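# Seat the tilted brick squarely on the base brick

## Task

Get the crooked brick sitting completely seated on top of the base brick, then open the gripper and back the arms away; the brick has to stay seated by itself, since a brick that only stays put because the robot is holding it does not count.

## Robot and tools

Robot: two arms, left_arm and right_arm, mounted on opposite sides of a table and facing each other. left_arm's base is on the +y side. Each arm has six joints in this fixed order: waist, shoulder, elbow, wrist pitch, wrist yaw, wrist roll, plus a parallel gripper. The names left and right refer to the arms only, not to sides of any camera image.

Frame: one shared scene frame for both arms. The origin is the table centre, +z is up, and the table surface is at z = +0.020 m. Positions are in metres and velocities in m/s and rad/s. In a gripper's own axes the fingers point along +x and close along y. The reported end_effector_position is the point between the finger pads, about 3 to 4 cm short of the fingertips, and it can be somewhat wrong, especially with the arm stretched out.

Tool execute_actions. Argument "actions" is a list holding zero or one item, and optional "pictures" (true/false) controls whether camera images come back (they do by default). An empty list commands nothing and simply reports the current state. An item with "rows" is a motion: "rows" holds 1 to 15 rows, "steps" is 1 to 15 (default 15), each step lasting 1/30 s; one row is used per step and the final row is reused if rows run out. An item with only "steps" (1 to 300) is a wait that returns once that many steps have gone by since the previous result, with your reply time counted in.

Row layout: a single flat list of 14 numbers, each between -1 and 1, always covering both arms: left_arm's six joint values then its gripper opening, then right_arm's six joint values then its opening. The joint values are offsets, not poses: each is measured from that arm's joint angles in the latest result that printed Joint positions (if none has yet in this scene, or for any later call in the same reply, from where the arm stands as the action begins). They are not added onto the previous row. Scale per unit: 0.9615 rad for waist, shoulder and elbow, 1.713 rad for wrist pitch, 1.767 rad for wrist yaw, 1.728 rad for wrist roll. So all zeros pulls an arm back to those reference angles; it does not hold it still. Joint ranges in rad: waist -3.054 to 3.054, shoulder 0.000 to 3.142, elbow 0.000 to 2.356, wrist pitch -1.571 to 1.571, wrist yaw -1.571 to 1.571, wrist roll -3.142 to 3.142. A call aiming more than 0.010 rad beyond a limit is refused and nothing is sent; targets past the real limit are clipped there and a "joint sent to its limit" line may appear.

Gripper opening is absolute, not an offset: +1 is fully open (pad gap 0.088 m), empty fingers touch near -0.80, and values down to -1 go no further. Closing fully takes at least 0.5 s. grip_measured shows the actual opening on that same scale; to hold a part, command roughly 0.07 below its grip_measured reading, less for a gentler grip. Very thin parts get proportionally weaker force.

Motion behaviour: each joint's target is kept within a small lead of its measured angle each step (about 0.21 to 0.27 rad), and targets that would move a gripper more than 70 mm at once are scaled back, so big moves take several steps. Friction can leave joints short of the command, especially at long reach, and tiny moves may not happen; check Joint positions after each move. Between calls the arms keep heading to the last row's target until they settle or a step is HELD.

Result lines: the state line gives, per arm, end_effector_position, end_effector_quat_wxyz and velocities. Joint positions and Joint velocities list each arm's six joints (rad, rad/s) then the pad gap (m, m/s). HELD marks steps where your row was not fully sent. "joint command not followed" means a clearance check altered or blocked joint targets. MOTOR HOT warns from 50 °C; OVER-TEMPERATURE FAULT means the arm is being held until it cools, and it may go limp if it does not. A torque fault stops that arm for 10 s.

Tool zoom_image: "camera" is one of cam_high, cam_low, cam_left_wrist, cam_right_wrist (all 504x504); "region" is [x0, y0, x1, y1] in image pixels from the top-left, no larger than 504 by 504. It enlarges that part of the camera's latest image.

Tool finished_scene: "scene" is the number of the current scene. It ends the scene for good and reports whether the goal was met, so call it only after the brick is seated and released. Ending a reply without any tool call also ends things.

Cautions: do not drop parts, slam them, or knock anything off the table. Keep the arms from striking or pressing on each other. Avoid hard pushes; load limits are waist 17.2, shoulder 21.3, elbow 21.3, wrist pitch 5.61, wrist yaw 5.59, wrist roll 5.24 N m, including a held object's weight. Holding loads heats motors, so do not grip longer than needed. Expect occasional brief outside tugs on held parts or shoves on loose ones. Smooth, economical motion is preferred.

Each tool is called after "Emit:" in YAML: its name, and indented under it one key for each argument.

## Session

Emit:
execute_actions:
  actions: []

Scene clock: 0.00 s of 3900.00 s.
left_arm: end_effector_position=(-0.0192, +0.1424, +0.3603) grip_measured=+0.998 end_effector_quat_wxyz=(+0.709, -0.017, -0.016, -0.705) end_effector_velocity=(+0.001, +0.002, +0.000) end_effector_angular_velocity=(-0.007, -0.006, +0.015) | right_arm: end_effector_position=(-0.2874, -0.0972, +0.3288) grip_measured=+1.000 end_effector_quat_wxyz=(+0.260, -0.212, -0.489, +0.805) end_effector_velocity=(-0.001, -0.003, -0.001) end_effector_angular_velocity=(-0.002, -0.006, +0.020)
Joint positions: left_arm=[-0.     0.847  0.645  0.249 -0.006 -0.002  0.088] | right_arm=[ 0.516  1.467  1.     0.373 -0.374 -1.157  0.088]
Joint velocities: left_arm=[-0.007 -0.007 -0.007  0.007 -0.022  0.007 -0.   ] | right_arm=[-0.002 -0.002 -0.002 -0.007 -0.022 -0.007 -0.   ]
Motor temperatures (°C, as the motors report them): left_arm=[22 21 23 21 21 22] | right_arm=[20 21 21 23 23 22]
Heat: left arm: hottest elbow 23 °C (+0.0 °C/min); right arm: hottest wrist pitch 23 °C (+0.0 °C/min).

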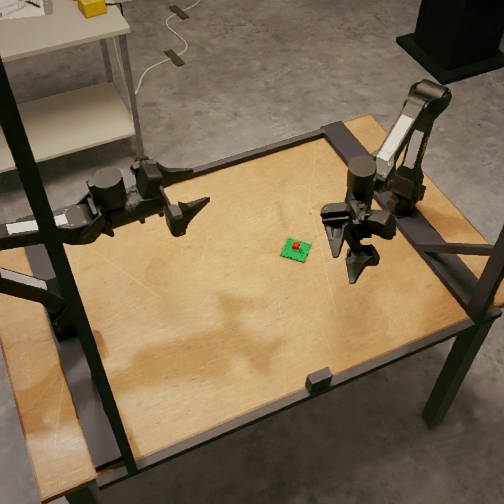

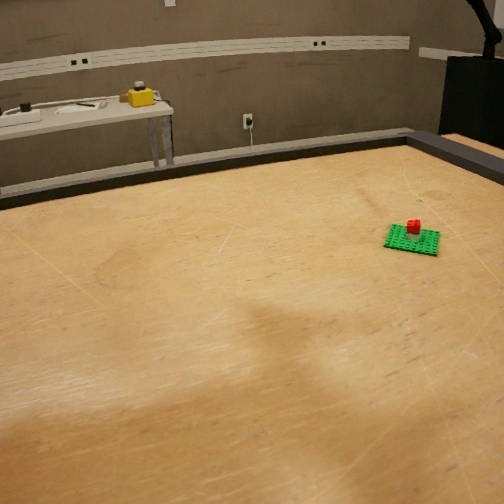

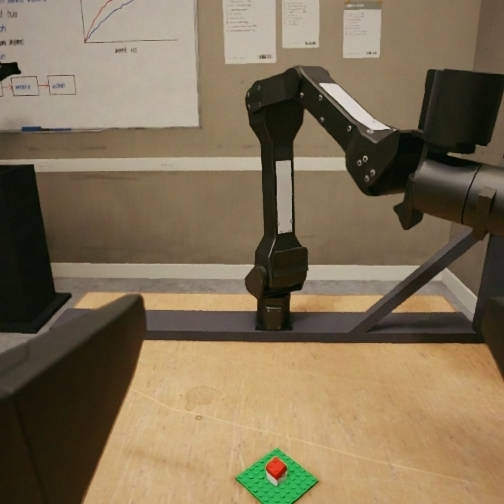

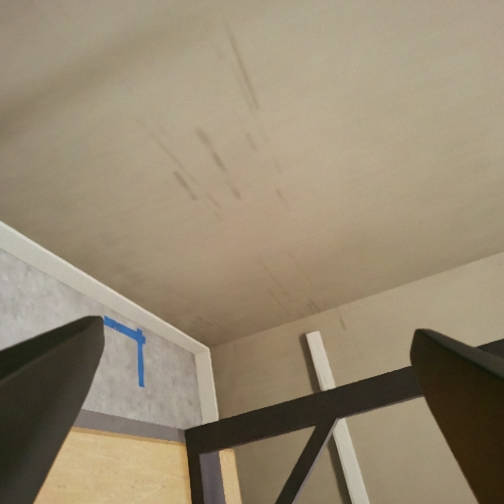

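Emit:
zoom_image:
  camera: "cam_low"
  region: [370, 200, 460, 270]

Emit:
zoom_image:
  camera: "cam_left_wrist"
  region: [220, 430, 330, 504]

Emit:
zoom_image:
  camera: "cam_high"
  region: [265, 225, 325, 275]

Region (370, 200, 460, 270) of cam_low's 504x504 image, scaled by 5.600, with more detail than that image has.

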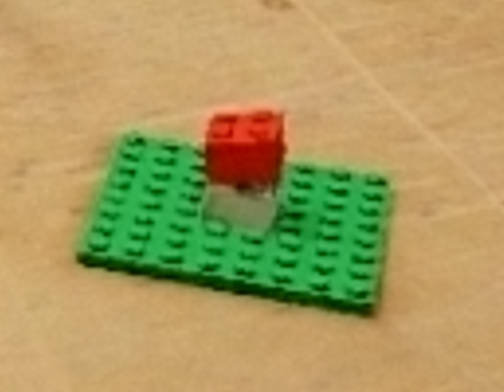

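Region (220, 430, 330, 504) of cam_left_wrist's 504x504 image, scaled by 4.582, with more detail than that image has; it fills the top 339 rows of this view, and the rest is white.

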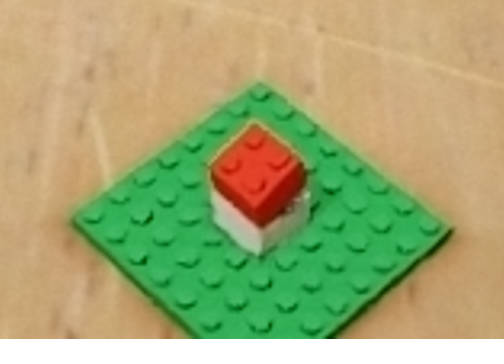

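Region (265, 225, 325, 275) of cam_high's 504x504 image, scaled by 8.400, with more detail than that image has.

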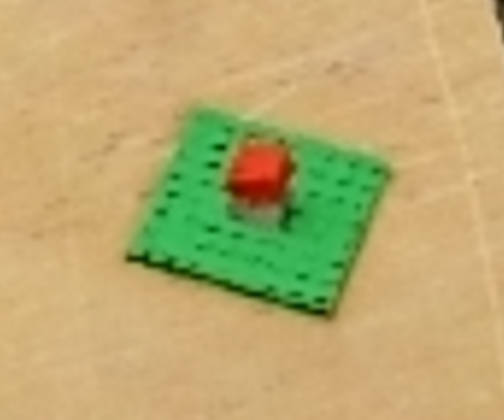

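Emit:
execute_actions:
  actions:
    - {"rows":[[0,0,0,0,0,0,1,-0.05,0.02,0.02,-0.1,0.02,0.07,1],[0,0,0,0,0,0,1,-0.15,0.05,0.06,-0.3,0.06,0.2,1],[0,0,0,0,0,0,1,-0.537,0.201,0.216,-0.871,0.212,0.67,1]],"steps":15}
  pictures: false

Emit:
execute_actions:
  actions:
    - {"steps":45}

Scene clock: 22.67 s of 3900.00 s.
left_arm: end_effector_position=(-0.0192, +0.1424, +0.3603) grip_measured=+0.998 end_effector_quat_wxyz=(+0.709, -0.017, -0.016, -0.705) end_effector_velocity=(+0.000, +0.001, -0.004) end_effector_angular_velocity=(+0.017, +0.008, +0.005) | right_arm: end_effector_position=(-0.0620, -0.0001, +0.2233) grip_measured=+1.000 end_effector_quat_wxyz=(+0.543, -0.396, +0.006, +0.741) end_effector_velocity=(+0.521, -0.110, -0.260) end_effector_angular_velocity=(-1.725, +1.111, -2.371)
Joint positions: left_arm=[-0.     0.847  0.645  0.249 -0.006 -0.002  0.088] | right_arm=[ 0.081  1.636  1.183 -0.182 -0.033 -0.574  0.088]
Joint velocities: left_arm=[-0.002 -0.007 -0.002 -0.022 -0.007 -0.007 -0.   ] | right_arm=[-0.989  0.154  0.232 -1.648  0.374  1.824  0.   ]
Motor temperatures (°C, as the motors report them): left_arm=[22 21 26 23 21 22] | right_arm=[20 23 24 25 23 22]
Heat: left arm: hottest elbow 26 °C (+7.9 °C/min); right arm: hottest wrist pitch 25 °C (+5.3 °C/min).
Steps of this call (steps 1 to 90: nothing new was sent; then 19.17 s passed at rest; steps 91 to 105: all 15 steps of this action). Readings (joint positions):
91: left_arm=[-0.000 0.847 0.645 0.249 -0.006 -0.002] | right_arm=[0.512 1.467 1.004 0.338 -0.371 -1.130]
92: left_arm=[-0.000 0.847 0.645 0.249 -0.006 -0.002] | right_arm=[0.498 1.469 1.014 0.286 -0.358 -1.078]
94: left_arm=[-0.000 0.847 0.645 0.249 -0.006 -0.002] | right_arm=[0.446 1.507 1.056 0.227 -0.284 -1.014]
98: left_arm=[-0.000 0.847 0.645 0.249 -0.006 -0.002] | right_arm=[0.324 1.580 1.122 0.103 -0.151 -0.882]
105: the state above

Scene clock: 24.17 s of 3900.00 s.
left_arm: end_effector_position=(-0.0192, +0.1424, +0.3603) grip_measured=+0.998 end_effector_quat_wxyz=(+0.709, -0.017, -0.016, -0.705) end_effector_velocity=(+0.000, +0.002, +0.003) end_effector_angular_velocity=(-0.012, +0.022, +0.004) | right_arm: end_effector_position=(-0.0212, -0.1694, +0.1338) grip_measured=+1.000 end_effector_quat_wxyz=(+0.498, -0.500, +0.500, +0.502) end_effector_velocity=(-0.003, -0.002, +0.000) end_effector_angular_velocity=(-0.007, +0.022, +0.005)
Joint positions: left_arm=[-0.     0.847  0.645  0.249 -0.006 -0.002  0.088] | right_arm=[ 0.003  1.653  1.199 -1.117 -0.003 -0.001  0.088]
Joint velocities: left_arm=[-0.002 -0.007 -0.002  0.007 -0.007 -0.022 -0.   ] | right_arm=[-0.002 -0.002 -0.002 -0.007 -0.022 -0.007  0.   ]
Motor temperatures (°C, as the motors report them): left_arm=[22 21 26 24 21 22] | right_arm=[20 23 24 25 23 22]
Heat: left arm: hottest elbow 26 °C (+7.4 °C/min); right arm: hottest wrist pitch 25 °C (+5.0 °C/min).
Steps of this call (steps 1 to 45: the robot went on to your last target). Readings (joint positions):
1: left_arm=[-0.000 0.847 0.645 0.249 -0.006 -0.002] | right_arm=[0.051 1.640 1.188 -0.238 -0.021 -0.513]
2: left_arm=[-0.000 0.847 0.645 0.249 -0.006 -0.002] | right_arm=[0.029 1.644 1.192 -0.294 -0.013 -0.452]
4: left_arm=[-0.000 0.847 0.645 0.249 -0.006 -0.002] | right_arm=[0.007 1.648 1.194 -0.410 -0.007 -0.329]
8: left_arm=[-0.000 0.847 0.645 0.249 -0.006 -0.002] | right_arm=[0.004 1.653 1.195 -0.639 -0.005 -0.109]
45: the state above
All arms were judged still, so your last target was given up. Only a new action makes them travel on or press farther. Fingers that are still opening or closing keep moving.

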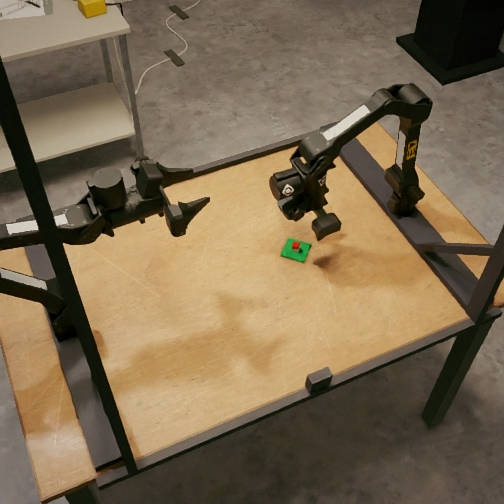

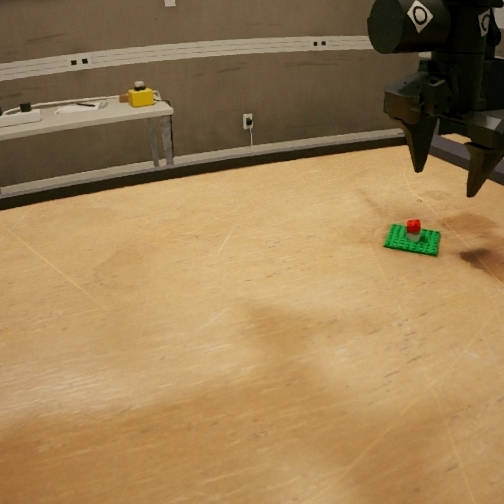

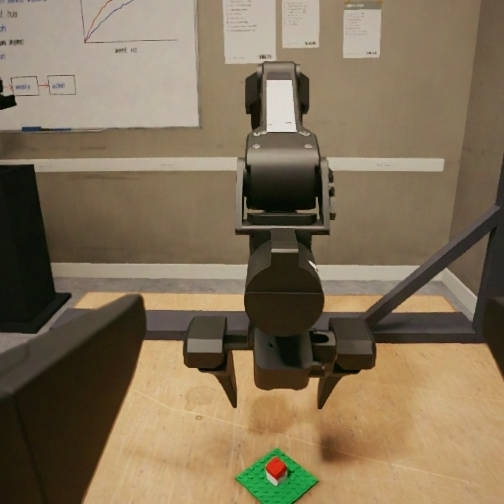

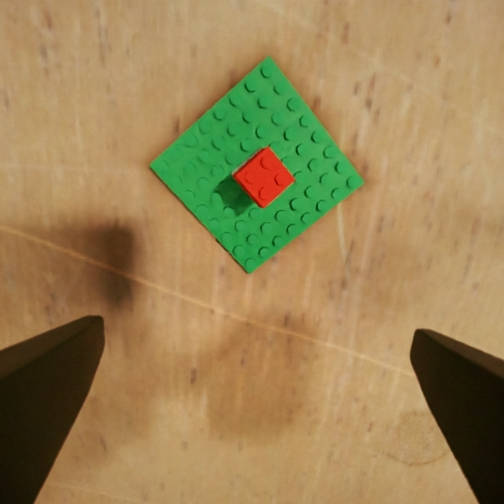

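Emit:
execute_actions:
  actions:
    - {"rows":[[0,0,0,0,0,0,1,0,0.015,0.005,0.006,0,0.05,0.6],[0,0,0,0,0,0,1,0,0.03,0.01,0.012,0,0.1,0.2],[0,0,0,0,0,0,1,0,0.05,0.016,0.02,0,0.16,-0.2],[0,0,0,0,0,0,1,0,0.07,0.022,0.027,0,0.22,-0.6],[0,0,0,0,0,0,1,0,0.09,0.03,0.035,0,0.3,-0.8],[0,0,0,0,0,0,1,0,0.11,0.036,0.043,0,0.36,-0.8],[0,0,0,0,0,0,1,0,0.13,0.042,0.05,0,0.42,-0.8],[0,0,0,0,0,0,1,0,0.149,0.047,0.057,0,0.475,-0.82]],"steps":15}
  pictures: false

Emit:
execute_actions:
  actions:
    - {"steps":18}

Scene clock: 39.17 s of 3900.00 s.
left_arm: end_effector_position=(-0.0192, +0.1424, +0.3603) grip_measured=+0.998 end_effector_quat_wxyz=(+0.709, -0.017, -0.016, -0.705) end_effector_velocity=(+0.003, +0.001, +0.001) end_effector_angular_velocity=(-0.007, +0.023, +0.018) | right_arm: end_effector_position=(-0.0213, -0.1430, +0.1042) grip_measured=-0.704 end_effector_quat_wxyz=(+0.647, -0.283, +0.651, +0.278) end_effector_velocity=(-0.004, +0.015, +0.007) end_effector_angular_velocity=(+0.049, +0.017, -0.635)
Joint positions: left_arm=[-0.     0.847  0.645  0.249 -0.006 -0.002  0.088] | right_arm=[ 0.003  1.787  1.232 -1.025 -0.003  0.758  0.005]
Joint velocities: left_arm=[-0.002 -0.002 -0.002  0.007 -0.022 -0.022 -0.   ] | right_arm=[ 0.002  0.007  0.037  0.022 -0.022  0.637 -0.1  ]
Motor temperatures (°C, as the motors report them): left_arm=[22 21 27 25 21 22] | right_arm=[20 24 25 24 23 22]
Heat: left arm: hottest elbow 27 °C (+6.1 °C/min); right arm: hottest elbow 25 °C (+3.1 °C/min).
Steps of this call (steps 1 to 90: nothing new was sent; then 11.50 s passed at rest; steps 91 to 105: all 15 steps of this action). Readings (joint positions):
91: left_arm=[-0.000 0.847 0.645 0.249 -0.006 -0.002] | right_arm=[0.003 1.654 1.199 -1.117 -0.003 0.019]
92: left_arm=[-0.000 0.847 0.645 0.249 -0.006 -0.002] | right_arm=[0.003 1.657 1.199 -1.115 -0.003 0.058]
94: left_arm=[-0.000 0.847 0.645 0.249 -0.006 -0.002] | right_arm=[0.003 1.674 1.204 -1.098 -0.003 0.175]
98: left_arm=[-0.000 0.847 0.645 0.249 -0.006 -0.002] | right_arm=[0.003 1.740 1.223 -1.052 -0.003 0.420]
105: the state above

Scene clock: 39.77 s of 3900.00 s.
left_arm: end_effector_position=(-0.0192, +0.1424, +0.3603) grip_measured=+0.998 end_effector_quat_wxyz=(+0.709, -0.017, -0.016, -0.705) end_effector_velocity=(+0.000, +0.000, -0.002) end_effector_angular_velocity=(+0.007, +0.008, +0.005) | right_arm: end_effector_position=(-0.0213, -0.1414, +0.1046) grip_measured=-0.798 end_effector_quat_wxyz=(+0.656, -0.262, +0.658, +0.260) end_effector_velocity=(+0.000, -0.002, +0.000) end_effector_angular_velocity=(-0.007, -0.007, -0.005)
Joint positions: left_arm=[-0.     0.847  0.645  0.249 -0.006 -0.002  0.088] | right_arm=[ 0.003  1.788  1.235 -1.022 -0.003  0.817  0.   ]
Joint velocities: left_arm=[-0.002 -0.002 -0.002 -0.007 -0.007 -0.007 -0.   ] | right_arm=[ 0.002 -0.002 -0.002 -0.007  0.007  0.007  0.   ]
Motor temperatures (°C, as the motors report them): left_arm=[22 21 27 25 21 22] | right_arm=[20 24 25 24 23 22]
Heat: left arm: hottest elbow 27 °C (+6.0 °C/min); right arm: hottest elbow 25 °C (+3.0 °C/min).
Steps of this call (steps 1 to 18: the robot went on to your last target). Readings (joint positions):
1: left_arm=[-0.000 0.847 0.645 0.249 -0.006 -0.002] | right_arm=[0.003 1.787 1.233 -1.023 -0.003 0.774]
2: left_arm=[-0.000 0.847 0.645 0.249 -0.006 -0.002] | right_arm=[0.003 1.787 1.234 -1.023 -0.003 0.786]
4: left_arm=[-0.000 0.847 0.645 0.249 -0.006 -0.002] | right_arm=[0.003 1.787 1.235 -1.022 -0.003 0.801]
8: left_arm=[-0.000 0.847 0.645 0.249 -0.006 -0.002] | right_arm=[0.003 1.788 1.235 -1.022 -0.003 0.813]
18: the state above

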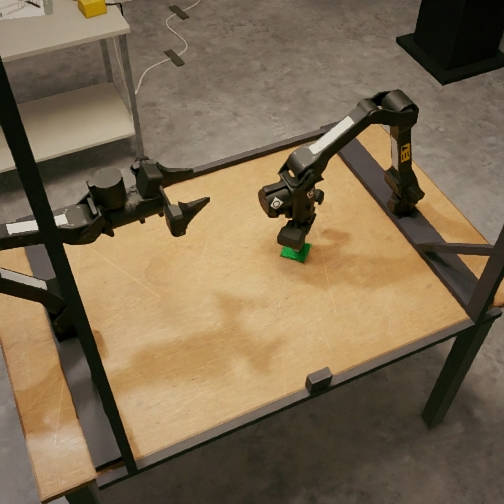

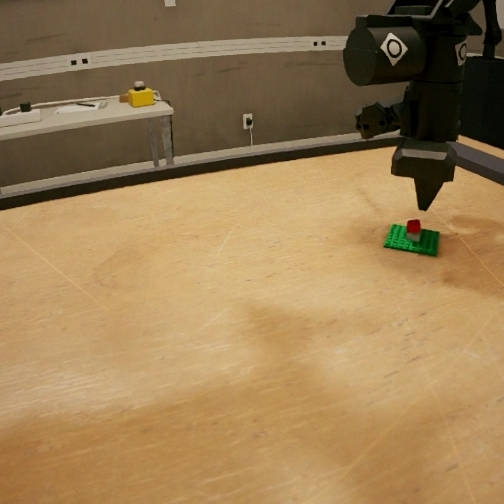

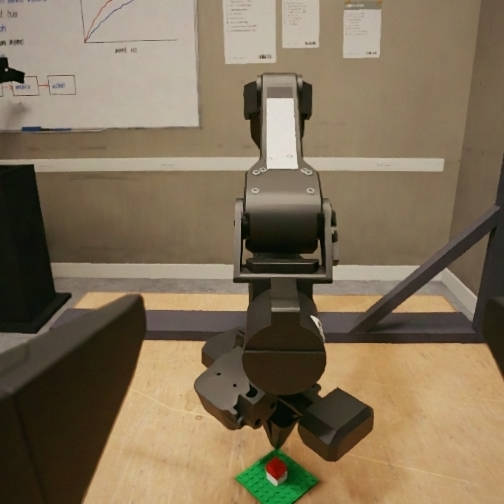

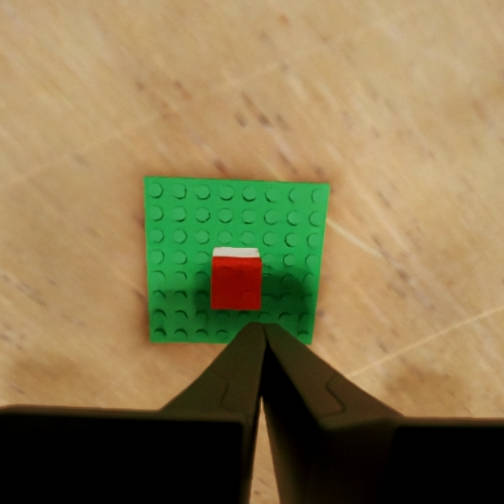

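Emit:
execute_actions:
  actions:
    - {"rows":[[0,0,0,0,0,0,1,0,0.01,0.008,0.004,0,0,-0.82],[0,0,0,0,0,0,1,0,0.02,0.013,0.008,0,0,-0.82],[0,0,0,0,0,0,1,0,0.03,0.018,0.012,0,0,-0.82],[0,0,0,0,0,0,1,0,0.04,0.022,0.016,0,0,-0.82],[0,0,0,0,0,0,1,0,0.05,0.025,0.019,0,0,-0.82],[0,0,0,0,0,0,1,0,0.058,0.028,0.022,0,0,-0.82]],"steps":15}

Emit:
zoom_image:
  camera: "cam_low"
  region: [370, 190, 460, 260]

Scene clock: 48.03 s of 3900.00 s.
left_arm: end_effector_position=(-0.0192, +0.1424, +0.3603) grip_measured=+0.998 end_effector_quat_wxyz=(+0.709, -0.017, -0.016, -0.705) end_effector_velocity=(+0.000, +0.001, +0.001) end_effector_angular_velocity=(-0.007, +0.008, +0.005) | right_arm: end_effector_position=(-0.0213, -0.1305, +0.0949) grip_measured=-0.798 end_effector_quat_wxyz=(+0.656, -0.260, +0.658, +0.262) end_effector_velocity=(+0.001, +0.004, +0.005) end_effector_angular_velocity=(+0.012, +0.007, +0.015)
Joint positions: left_arm=[-0.     0.847  0.645  0.249 -0.006 -0.002  0.088] | right_arm=[ 0.003  1.834  1.253 -0.987 -0.003  0.817  0.   ]
Joint velocities: left_arm=[-0.002 -0.002 -0.002  0.007 -0.007 -0.007 -0.   ] | right_arm=[-0.007 -0.002  0.017 -0.007 -0.007 -0.022  0.   ]
Motor temperatures (°C, as the motors report them): left_arm=[22 22 27 25 21 22] | right_arm=[20 24 26 24 23 22]
Heat: left arm: hottest elbow 27 °C (+5.0 °C/min); right arm: hottest elbow 26 °C (+3.7 °C/min).
Steps of this call (steps 1 to 15: the robot went on to your last target; steps 16 to 90: nothing new was sent; then 4.77 s passed at rest; steps 91 to 105: all 15 steps of this action). Readings (joint positions):
91: left_arm=[-0.000 0.847 0.645 0.249 -0.006 -0.002] | right_arm=[0.003 1.788 1.235 -1.021 -0.003 0.817]
92: left_arm=[-0.000 0.847 0.645 0.249 -0.006 -0.002] | right_arm=[0.003 1.790 1.236 -1.019 -0.003 0.817]
94: left_arm=[-0.000 0.847 0.645 0.249 -0.006 -0.002] | right_arm=[0.003 1.798 1.241 -1.010 -0.003 0.817]
98: left_arm=[-0.000 0.847 0.645 0.249 -0.006 -0.002] | right_arm=[0.003 1.825 1.251 -0.992 -0.003 0.817]
105: the state above

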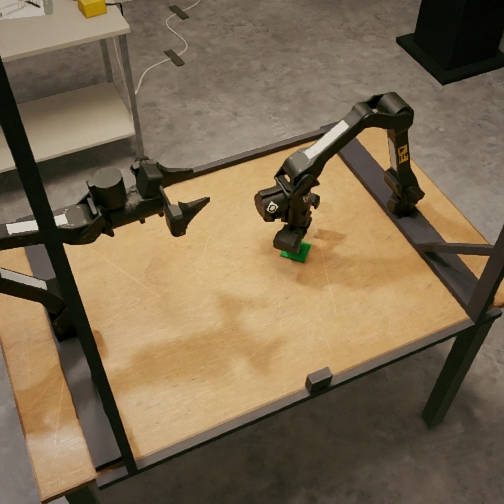

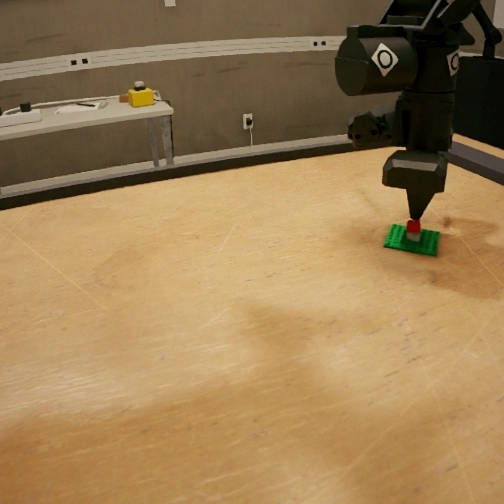

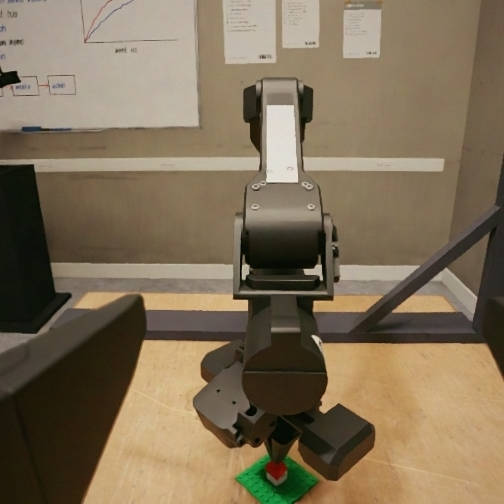

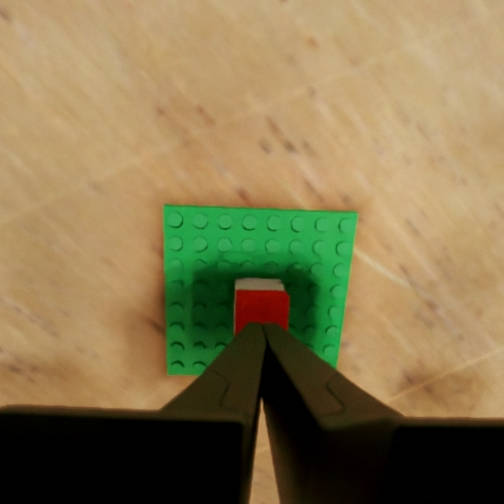

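Region (370, 190, 460, 260) of cam_low's 504x504 image, scaled by 5.600, with more detail than that image has.

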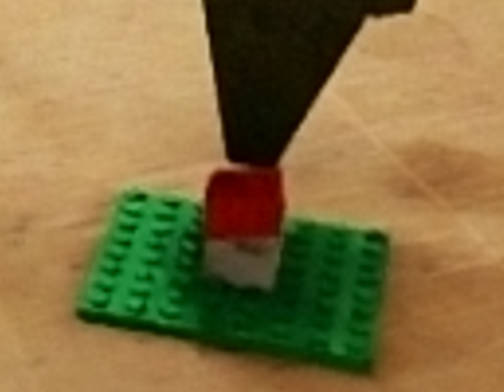

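Emit:
execute_actions:
  actions:
    - {"rows":[[0,0,0,0,0,0,1,0,0.009,-0.006,0.002,0,0,-0.82],[0,0,0,0,0,0,1,0,0.01,-0.009,0.004,0,0,-0.82],[0,0,0,0,0,0,1,0,0.011,-0.012,0.006,0,0,-0.82],[0,0,0,0,0,0,1,0,0.012,-0.014,0.008,0,0,-0.82],[0,0,0,0,0,0,1,0,0.013,-0.017,0.010,0,0,-0.82],[0,0,0,0,0,0,1,0,0.014,-0.019,0.012,0,0,-0.82],[0,0,0,0,0,0,1,0,0.016,-0.022,0.014,0,0,-0.82],[0,0,0,0,0,0,1,0,0.017,-0.024,0.016,0,0,-0.82],[0,0,0,0,0,0,1,0,0.018,-0.027,0.018,0,0,-0.82],[0,0,0,0,0,0,1,0,0.019,-0.029,0.02,0,0,-0.82]],"steps":15}
  pictures: false

Emit:
execute_actions:
  actions:
    - {"steps":10}

Emit:
zoom_image:
  camera: "cam_low"
  region: [370, 190, 460, 260]

Scene clock: 56.13 s of 3900.00 s.
left_arm: end_effector_position=(-0.0192, +0.1424, +0.3603) grip_measured=+0.998 end_effector_quat_wxyz=(+0.709, -0.017, -0.016, -0.705) end_effector_velocity=(-0.001, +0.002, +0.003) end_effector_angular_velocity=(-0.012, +0.022, -0.001) | right_arm: end_effector_position=(-0.0222, -0.1307, +0.0892) grip_measured=-0.798 end_effector_quat_wxyz=(+0.655, -0.259, +0.658, +0.264) end_effector_velocity=(-0.003, -0.009, -0.006) end_effector_angular_velocity=(-0.032, +0.007, +0.015)
Joint positions: left_arm=[-0.     0.847  0.645  0.249 -0.006 -0.002  0.088] | right_arm=[ 0.004  1.84   1.236 -0.962 -0.006  0.817  0.   ]
Joint velocities: left_arm=[-0.007 -0.007 -0.002  0.007 -0.007 -0.022 -0.   ] | right_arm=[ 0.007  0.002 -0.022 -0.007 -0.007 -0.007  0.   ]
Motor temperatures (°C, as the motors report them): left_arm=[22 22 27 26 21 22] | right_arm=[20 24 26 24 23 22]
Heat: left arm: hottest elbow 27 °C (+4.3 °C/min); right arm: hottest elbow 26 °C (+3.2 °C/min).
Steps of this call (steps 1 to 15: the robot went on to your last target; steps 16 to 90: nothing new was sent; then 4.60 s passed at rest; steps 91 to 105: all 15 steps of this action). Readings (joint positions):
91: left_arm=[-0.000 0.847 0.645 0.249 -0.006 -0.002] | right_arm=[0.003 1.835 1.254 -0.986 -0.003 0.817]
92: left_arm=[-0.000 0.847 0.645 0.249 -0.006 -0.002] | right_arm=[0.003 1.835 1.254 -0.985 -0.003 0.817]
94: left_arm=[-0.000 0.847 0.645 0.249 -0.006 -0.002] | right_arm=[0.003 1.835 1.252 -0.981 -0.003 0.817]
98: left_arm=[-0.000 0.847 0.645 0.249 -0.006 -0.002] | right_arm=[0.003 1.838 1.244 -0.970 -0.003 0.817]
105: the state above

Scene clock: 56.47 s of 3900.00 s.
left_arm: end_effector_position=(-0.0192, +0.1424, +0.3603) grip_measured=+0.998 end_effector_quat_wxyz=(+0.709, -0.017, -0.016, -0.705) end_effector_velocity=(+0.003, +0.000, -0.005) end_effector_angular_velocity=(+0.022, +0.008, +0.019) | right_arm: end_effector_position=(-0.0223, -0.1308, +0.0889) grip_measured=-0.798 end_effector_quat_wxyz=(+0.655, -0.259, +0.658, +0.264) end_effector_velocity=(-0.002, -0.004, -0.001) end_effector_angular_velocity=(-0.012, +0.007, -0.005)
Joint positions: left_arm=[-0.     0.847  0.645  0.249 -0.006 -0.002  0.088] | right_arm=[ 0.004  1.84   1.234 -0.961 -0.006  0.817  0.   ]
Joint velocities: left_arm=[-0.002 -0.002 -0.002 -0.022 -0.022 -0.007  0.   ] | right_arm=[ 0.002 -0.002 -0.007 -0.007 -0.007  0.007  0.   ]
Motor temperatures (°C, as the motors report them): left_arm=[22 22 27 26 21 22] | right_arm=[20 24 26 24 23 22]
Heat: left arm: hottest elbow 27 °C (+4.3 °C/min); right arm: hottest elbow 26 °C (+3.2 °C/min).
Steps of this call (steps 1 to 10: the robot went on to your last target). Readings (joint positions):
1: left_arm=[-0.000 0.847 0.645 0.249 -0.006 -0.002] | right_arm=[0.004 1.840 1.235 -0.962 -0.006 0.817]
2: left_arm=[-0.000 0.847 0.645 0.249 -0.006 -0.002] | right_arm=[0.004 1.840 1.235 -0.962 -0.006 0.817]
4: left_arm=[-0.000 0.847 0.645 0.249 -0.006 -0.002] | right_arm=[0.004 1.840 1.235 -0.961 -0.006 0.817]
8: left_arm=[-0.000 0.847 0.645 0.249 -0.006 -0.002] | right_arm=[0.004 1.840 1.234 -0.961 -0.006 0.817]
10: the state above

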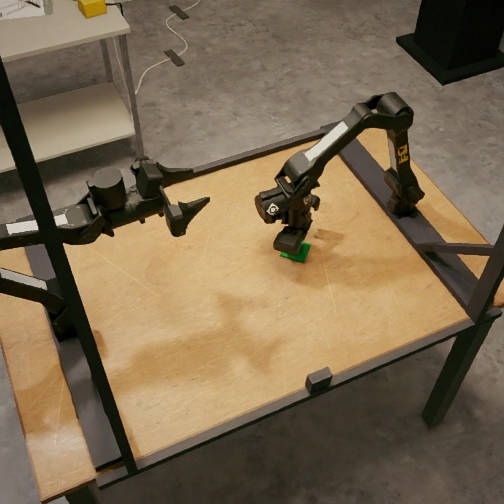

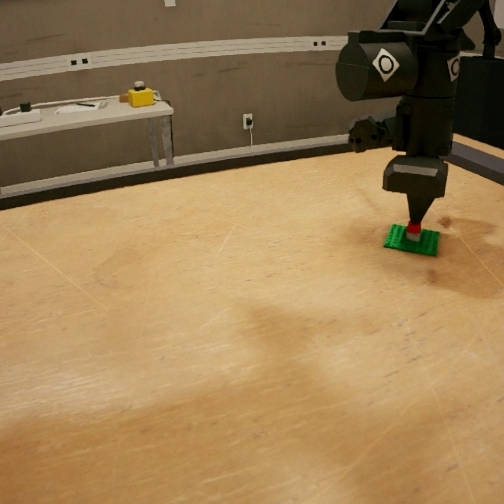

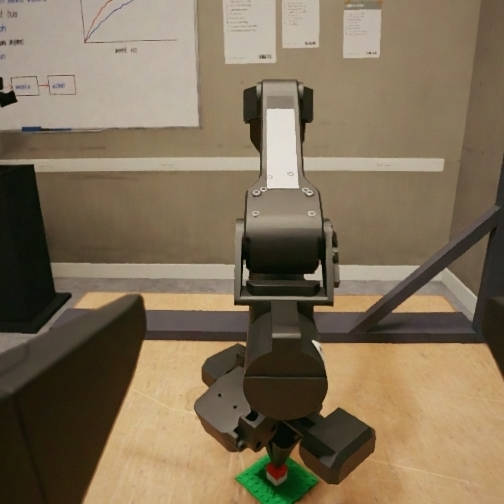

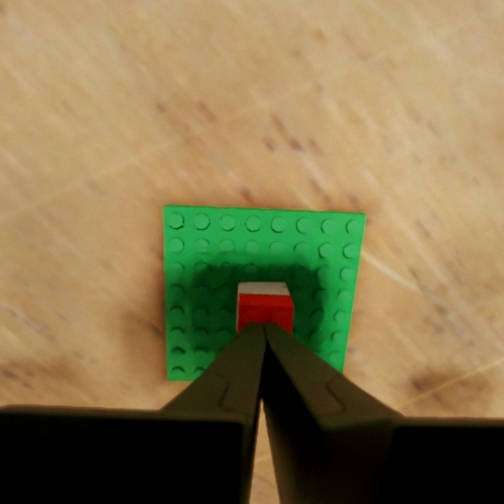

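Region (370, 190, 460, 260) of cam_low's 504x504 image, scaled by 5.600, with more detail than that image has.

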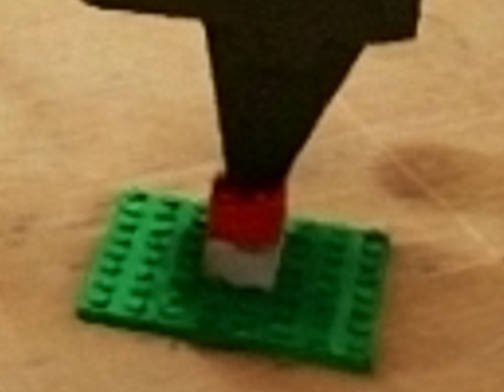

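Emit:
execute_actions:
  actions:
    - {"rows":[[0,0,0,0,0,0,1,0,0.016,-0.012,0.003,0,0,-0.82],[0,0,0,0,0,0,1,0,0.02,-0.015,0.003,0,0,-0.82],[0,0,0,0,0,0,1,0,0.024,-0.018,0.003,0,0,-0.82],[0,0,0,0,0,0,1,0,0.028,-0.022,0.003,0,0,-0.82],[0,0,0,0,0,0,1,0,0.032,-0.025,0.003,0,0,-0.82],[0,0,0,0,0,0,1,0,0.036,-0.028,0.003,0,0,-0.82],[0,0,0,0,0,0,1,0,0.04,-0.031,0.003,0,0,-0.82],[0,0,0,0,0,0,1,0,0.044,-0.035,0.003,0,0,-0.82],[0,0,0,0,0,0,1,0,0.048,-0.038,0.003,0,0,-0.82],[0,0,0,0,0,0,1,0,0.052,-0.041,0.003,0,0,-0.82],[0,0,0,0,0,0,1,0,0.056,-0.044,0.003,0,0,-0.82],[0,0,0,0,0,0,1,0,0.06,-0.048,0.003,0,0,-0.82]],"steps":15}

Emit:
zoom_image:
  camera: "cam_low"
  region: [395, 210, 435, 250]

Scene clock: 64.50 s of 3900.00 s.
left_arm: end_effector_position=(-0.0192, +0.1424, +0.3603) grip_measured=+0.998 end_effector_quat_wxyz=(+0.709, -0.017, -0.016, -0.705) end_effector_velocity=(+0.003, +0.000, -0.001) end_effector_angular_velocity=(-0.002, -0.006, +0.020) | right_arm: end_effector_position=(-0.0230, -0.1335, +0.0843) grip_measured=-0.798 end_effector_quat_wxyz=(+0.652, -0.264, +0.661, +0.260) end_effector_velocity=(-0.000, -0.003, -0.005) end_effector_angular_velocity=(-0.012, +0.008, +0.019)
Joint positions: left_arm=[-0.     0.847  0.645  0.249 -0.006 -0.002  0.088] | right_arm=[ 0.005  1.848  1.226 -0.96  -0.009  0.817  0.   ]
Joint velocities: left_arm=[-0.002 -0.002 -0.007  0.007 -0.022  0.007 -0.   ] | right_arm=[-0.002  0.007 -0.012  0.007 -0.007 -0.022  0.   ]
Motor temperatures (°C, as the motors report them): left_arm=[22 22 28 26 21 22] | right_arm=[20 24 25 24 23 22]
Heat: left arm: hottest elbow 28 °C (+4.0 °C/min); right arm: hottest elbow 25 °C (+2.0 °C/min).
Steps of this call (steps 1 to 15: the robot went on to your last target; steps 16 to 90: nothing new was sent; then 4.53 s passed at rest; steps 91 to 105: all 15 steps of this action). Readings (joint positions):
91: left_arm=[-0.000 0.847 0.645 0.249 -0.006 -0.002] | right_arm=[0.004 1.840 1.234 -0.961 -0.007 0.817]
92: left_arm=[-0.000 0.847 0.645 0.249 -0.006 -0.002] | right_arm=[0.004 1.840 1.234 -0.961 -0.007 0.817]
94: left_arm=[-0.000 0.847 0.645 0.249 -0.006 -0.002] | right_arm=[0.005 1.841 1.232 -0.961 -0.008 0.817]
98: left_arm=[-0.000 0.847 0.645 0.249 -0.006 -0.002] | right_arm=[0.005 1.845 1.229 -0.960 -0.010 0.817]
105: the state above

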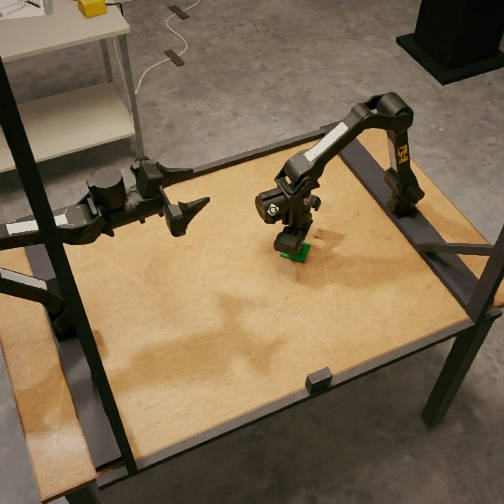

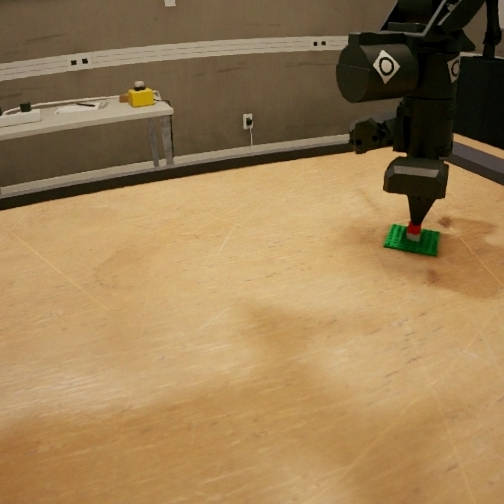

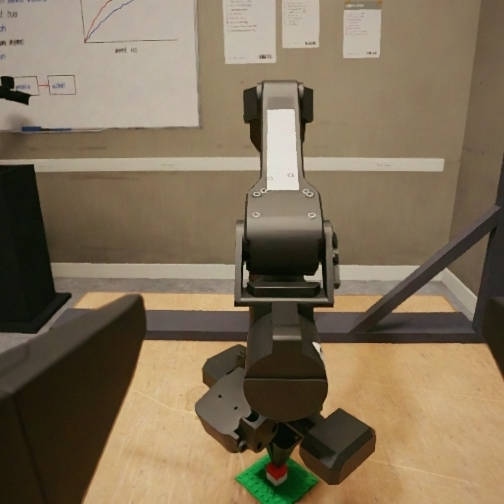

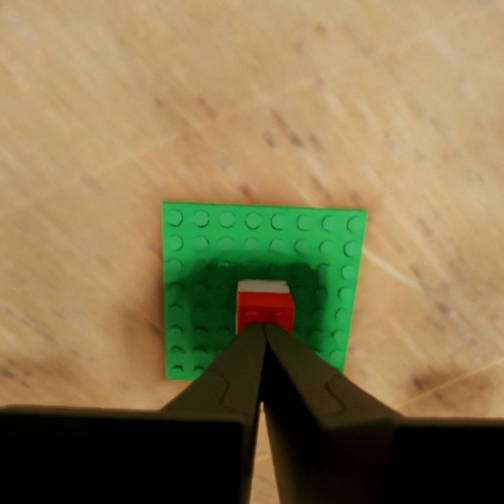

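Region (395, 210, 435, 250) of cam_low's 504x504 image, scaled by 12.600, with more detail than that image has.

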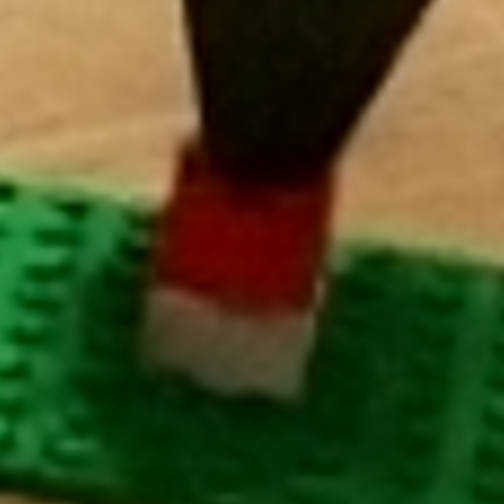

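Emit:
execute_actions:
  actions:
    - {"rows":[[0,0,0,0,0,0,1,0,0.055,-0.043,0.002,0,0,-0.82],[0,0,0,0,0,0,1,0,0.06,-0.047,0.002,0,0,-0.82],[0,0,0,0,0,0,1,0,0.065,-0.051,0.002,0,0,-0.82],[0,0,0,0,0,0,1,0,0.07,-0.055,0.002,0,0,-0.82],[0,0,0,0,0,0,1,0,0.075,-0.059,0.002,0,0,-0.82],[0,0,0,0,0,0,1,0,0.08,-0.063,0.002,0,0,-0.82],[0,0,0,0,0,0,1,0,0.085,-0.067,0.002,0,0,-0.82]],"steps":12}
  pictures: false

Emit:
execute_actions:
  actions:
    - {"rows":[[0,0,0,0,0,0,1,0,0.06,-0.045,0,0,0,-0.82],[0,0,0,0,0,0,1,0,0.04,-0.03,0,0,0,-0.82],[0,0,0,0,0,0,1,0,0.02,-0.015,0,0,0,-0.82],[0,0,0,0,0,0,1,0,0,0,0,0,0,-0.82],[0,0,0,0,0,0,1,0,-0.015,0.015,0,0,0,-0.82],[0,0,0,0,0,0,1,0,-0.025,0.03,-0.01,0,0,-0.82],[0,0,0,0,0,0,1,0,-0.035,0.05,-0.027,0,0,-0.82],[0,0,0,0,0,0,1,0,-0.05,0.07,-0.045,0,0,-0.82],[0,0,0,0,0,0,1,0,-0.07,0.09,-0.065,0,0,-0.82],[0,0,0,0,0,0,1,0,-0.1,0.11,-0.085,0,0,-0.82],[0,0,0,0,0,0,1,0,-0.13,0.12,-0.1,0,0,-0.82],[0,0,0,0,0,0,1,0,-0.16,0.13,-0.12,0,0,-0.82],[0,0,0,0,0,0,1,0,-0.2,0.13,-0.15,0,0,-0.82],[0,0,0,0,0,0,1,0,-0.23,0.13,-0.18,0,0,-0.82],[0,0,0,0,0,0,1,0,-0.25,0.13,-0.2,0,0,-0.82]],"steps":15}
  pictures: false

Emit:
execute_actions:
  actions:
    - {"steps":15}

Emit:
zoom_image:
  camera: "cam_low"
  region: [385, 205, 445, 260]

Emit:
zoom_image:
  camera: "cam_left_wrist"
  region: [245, 445, 305, 500]

Scene clock: 77.50 s of 3900.00 s.
left_arm: end_effector_position=(-0.0192, +0.1424, +0.3603) grip_measured=+0.998 end_effector_quat_wxyz=(+0.709, -0.017, -0.016, -0.705) end_effector_velocity=(+0.003, +0.000, -0.002) end_effector_angular_velocity=(+0.007, +0.008, +0.019) | right_arm: end_effector_position=(-0.0230, -0.1350, +0.0814) grip_measured=-0.798 end_effector_quat_wxyz=(+0.651, -0.268, +0.663, +0.256) end_effector_velocity=(+0.001, -0.004, -0.004) end_effector_angular_velocity=(-0.022, +0.007, -0.000)
Joint positions: left_arm=[-0.     0.847  0.645  0.249 -0.006 -0.002  0.088] | right_arm=[ 0.005  1.855  1.222 -0.959 -0.009  0.817  0.   ]
Joint velocities: left_arm=[-0.002 -0.002 -0.002 -0.007 -0.022 -0.007  0.   ] | right_arm=[-0.007  0.007 -0.007 -0.007 -0.007 -0.007  0.   ]
Motor temperatures (°C, as the motors report them): left_arm=[22 22 28 27 21 22] | right_arm=[20 24 24 24 23 22]
Heat: left arm: hottest elbow 28 °C (+3.0 °C/min); right arm: hottest shoulder 24 °C (-1.0 °C/min).
Steps of this call (steps 1 to 15: the robot went on to your last target; steps 16 to 90: nothing new was sent; then 9.60 s passed at rest; steps 91 to 102: all 12 steps of this action). Readings (joint positions):
91: left_arm=[-0.000 0.847 0.645 0.249 -0.006 -0.002] | right_arm=[0.005 1.849 1.226 -0.960 -0.009 0.817]
92: left_arm=[-0.000 0.847 0.645 0.249 -0.006 -0.002] | right_arm=[0.005 1.850 1.225 -0.959 -0.009 0.817]
94: left_arm=[-0.000 0.847 0.645 0.249 -0.006 -0.002] | right_arm=[0.005 1.851 1.224 -0.959 -0.009 0.817]
98: left_arm=[-0.000 0.847 0.645 0.249 -0.006 -0.002] | right_arm=[0.005 1.854 1.223 -0.959 -0.009 0.817]
102: the state above

Scene clock: 78.00 s of 3900.00 s.
left_arm: end_effector_position=(-0.0192, +0.1424, +0.3603) grip_measured=+0.998 end_effector_quat_wxyz=(+0.709, -0.017, -0.016, -0.705) end_effector_velocity=(+0.000, +0.002, +0.002) end_effector_angular_velocity=(-0.002, +0.008, +0.005) | right_arm: end_effector_position=(-0.0229, -0.1528, +0.1527) grip_measured=-0.798 end_effector_quat_wxyz=(+0.654, -0.260, +0.660, +0.264) end_effector_velocity=(+0.001, -0.206, +0.350) end_effector_angular_velocity=(+0.081, +0.008, +0.020)
Joint positions: left_arm=[-0.     0.847  0.645  0.249 -0.006 -0.002  0.088] | right_arm=[ 0.005  1.7    1.327 -1.195 -0.009  0.817  0.   ]
Joint velocities: left_arm=[-0.002 -0.007  0.002 -0.007 -0.007 -0.007 -0.   ] | right_arm=[-0.002 -1.013  0.247 -1.179 -0.007 -0.022  0.   ]
Motor temperatures (°C, as the motors report them): left_arm=[22 22 28 27 21 22] | right_arm=[20 24 24 24 23 22]
Heat: left arm: hottest elbow 28 °C (+3.0 °C/min); right arm: hottest shoulder 24 °C (-1.0 °C/min).
Steps of this call (steps 1 to 15: all 15 steps of this action). Readings (joint positions):
1: left_arm=[-0.000 0.847 0.645 0.249 -0.006 -0.002] | right_arm=[0.005 1.854 1.223 -0.959 -0.009 0.817]
2: left_arm=[-0.000 0.847 0.645 0.249 -0.006 -0.002] | right_arm=[0.005 1.851 1.225 -0.959 -0.009 0.817]
4: left_arm=[-0.000 0.847 0.645 0.249 -0.006 -0.002] | right_arm=[0.005 1.846 1.228 -0.960 -0.009 0.817]
8: left_arm=[-0.000 0.847 0.645 0.249 -0.006 -0.002] | right_arm=[0.005 1.843 1.246 -0.986 -0.009 0.817]
15: the state above

Scene clock: 78.50 s of 3900.00 s.
left_arm: end_effector_position=(-0.0192, +0.1424, +0.3603) grip_measured=+0.998 end_effector_quat_wxyz=(+0.709, -0.017, -0.016, -0.705) end_effector_velocity=(-0.001, +0.000, -0.004) end_effector_angular_velocity=(+0.012, -0.007, +0.000) | right_arm: end_effector_position=(-0.0228, -0.1729, +0.1797) grip_measured=-0.798 end_effector_quat_wxyz=(+0.654, -0.261, +0.660, +0.263) end_effector_velocity=(-0.002, -0.003, -0.001) end_effector_angular_velocity=(-0.012, +0.007, -0.005)
Joint positions: left_arm=[-0.     0.847  0.645  0.249 -0.006 -0.002  0.088] | right_arm=[ 0.005  1.619  1.346 -1.298 -0.009  0.817  0.   ]
Joint velocities: left_arm=[-0.007 -0.002 -0.007 -0.007 -0.007  0.007 -0.   ] | right_arm=[ 0.002 -0.002 -0.007 -0.007 -0.007  0.007  0.   ]
Motor temperatures (°C, as the motors report them): left_arm=[22 22 28 27 21 22] | right_arm=[20 24 24 24 23 22]
Heat: left arm: hottest elbow 28 °C (+3.0 °C/min); right arm: hottest shoulder 24 °C (-1.0 °C/min).
Steps of this call (steps 1 to 15: the robot went on to your last target). Readings (joint positions):
1: left_arm=[-0.000 0.847 0.645 0.249 -0.006 -0.002] | right_arm=[0.005 1.671 1.334 -1.228 -0.009 0.817]
2: left_arm=[-0.000 0.847 0.645 0.249 -0.006 -0.002] | right_arm=[0.005 1.647 1.339 -1.249 -0.009 0.817]
4: left_arm=[-0.000 0.847 0.645 0.249 -0.006 -0.002] | right_arm=[0.005 1.622 1.345 -1.271 -0.009 0.817]
8: left_arm=[-0.000 0.847 0.645 0.249 -0.006 -0.002] | right_arm=[0.005 1.619 1.346 -1.292 -0.009 0.817]
15: the state above

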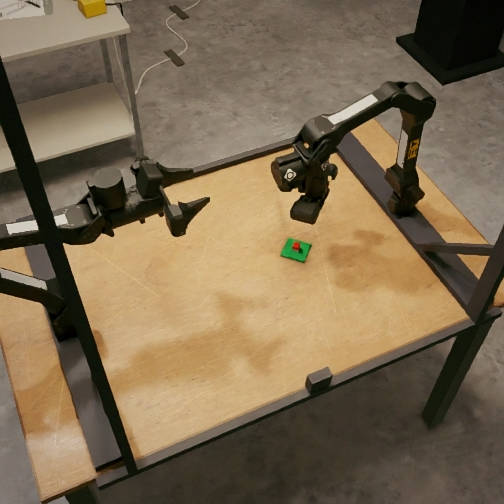

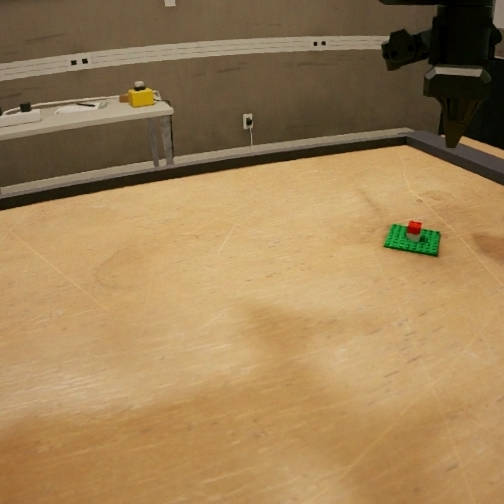

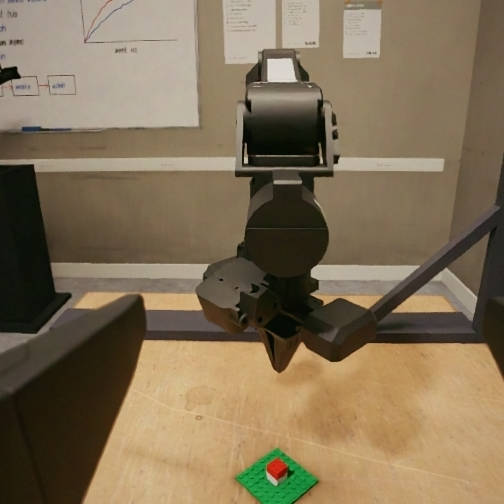

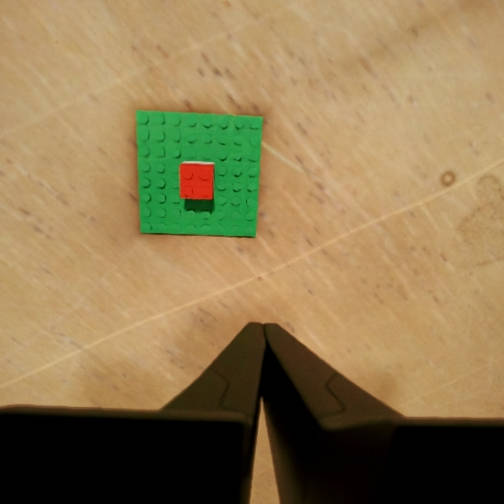

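Region (385, 205, 445, 260) of cam_low's 504x504 image, scaled by 8.400, with more detail than that image has; it fills the top 462 rows of this view, and the rest is white.

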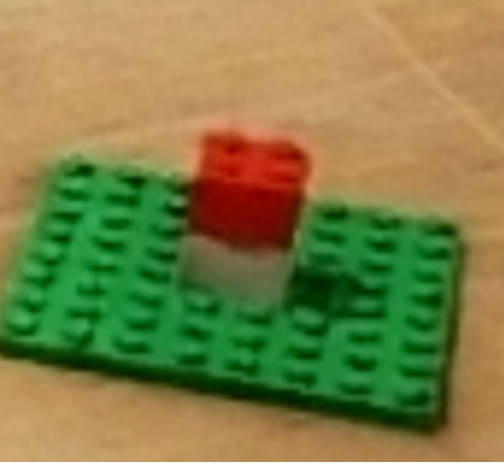

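Region (245, 445, 305, 500) of cam_left_wrist's 504x504 image, scaled by 8.400, with more detail than that image has; it fills the top 462 rows of this view, and the rest is white.

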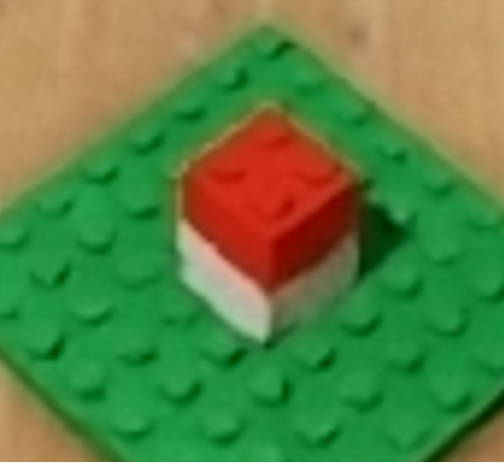

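Emit:
finished_scene:
  scene: 1

The scene is finished: the task was done.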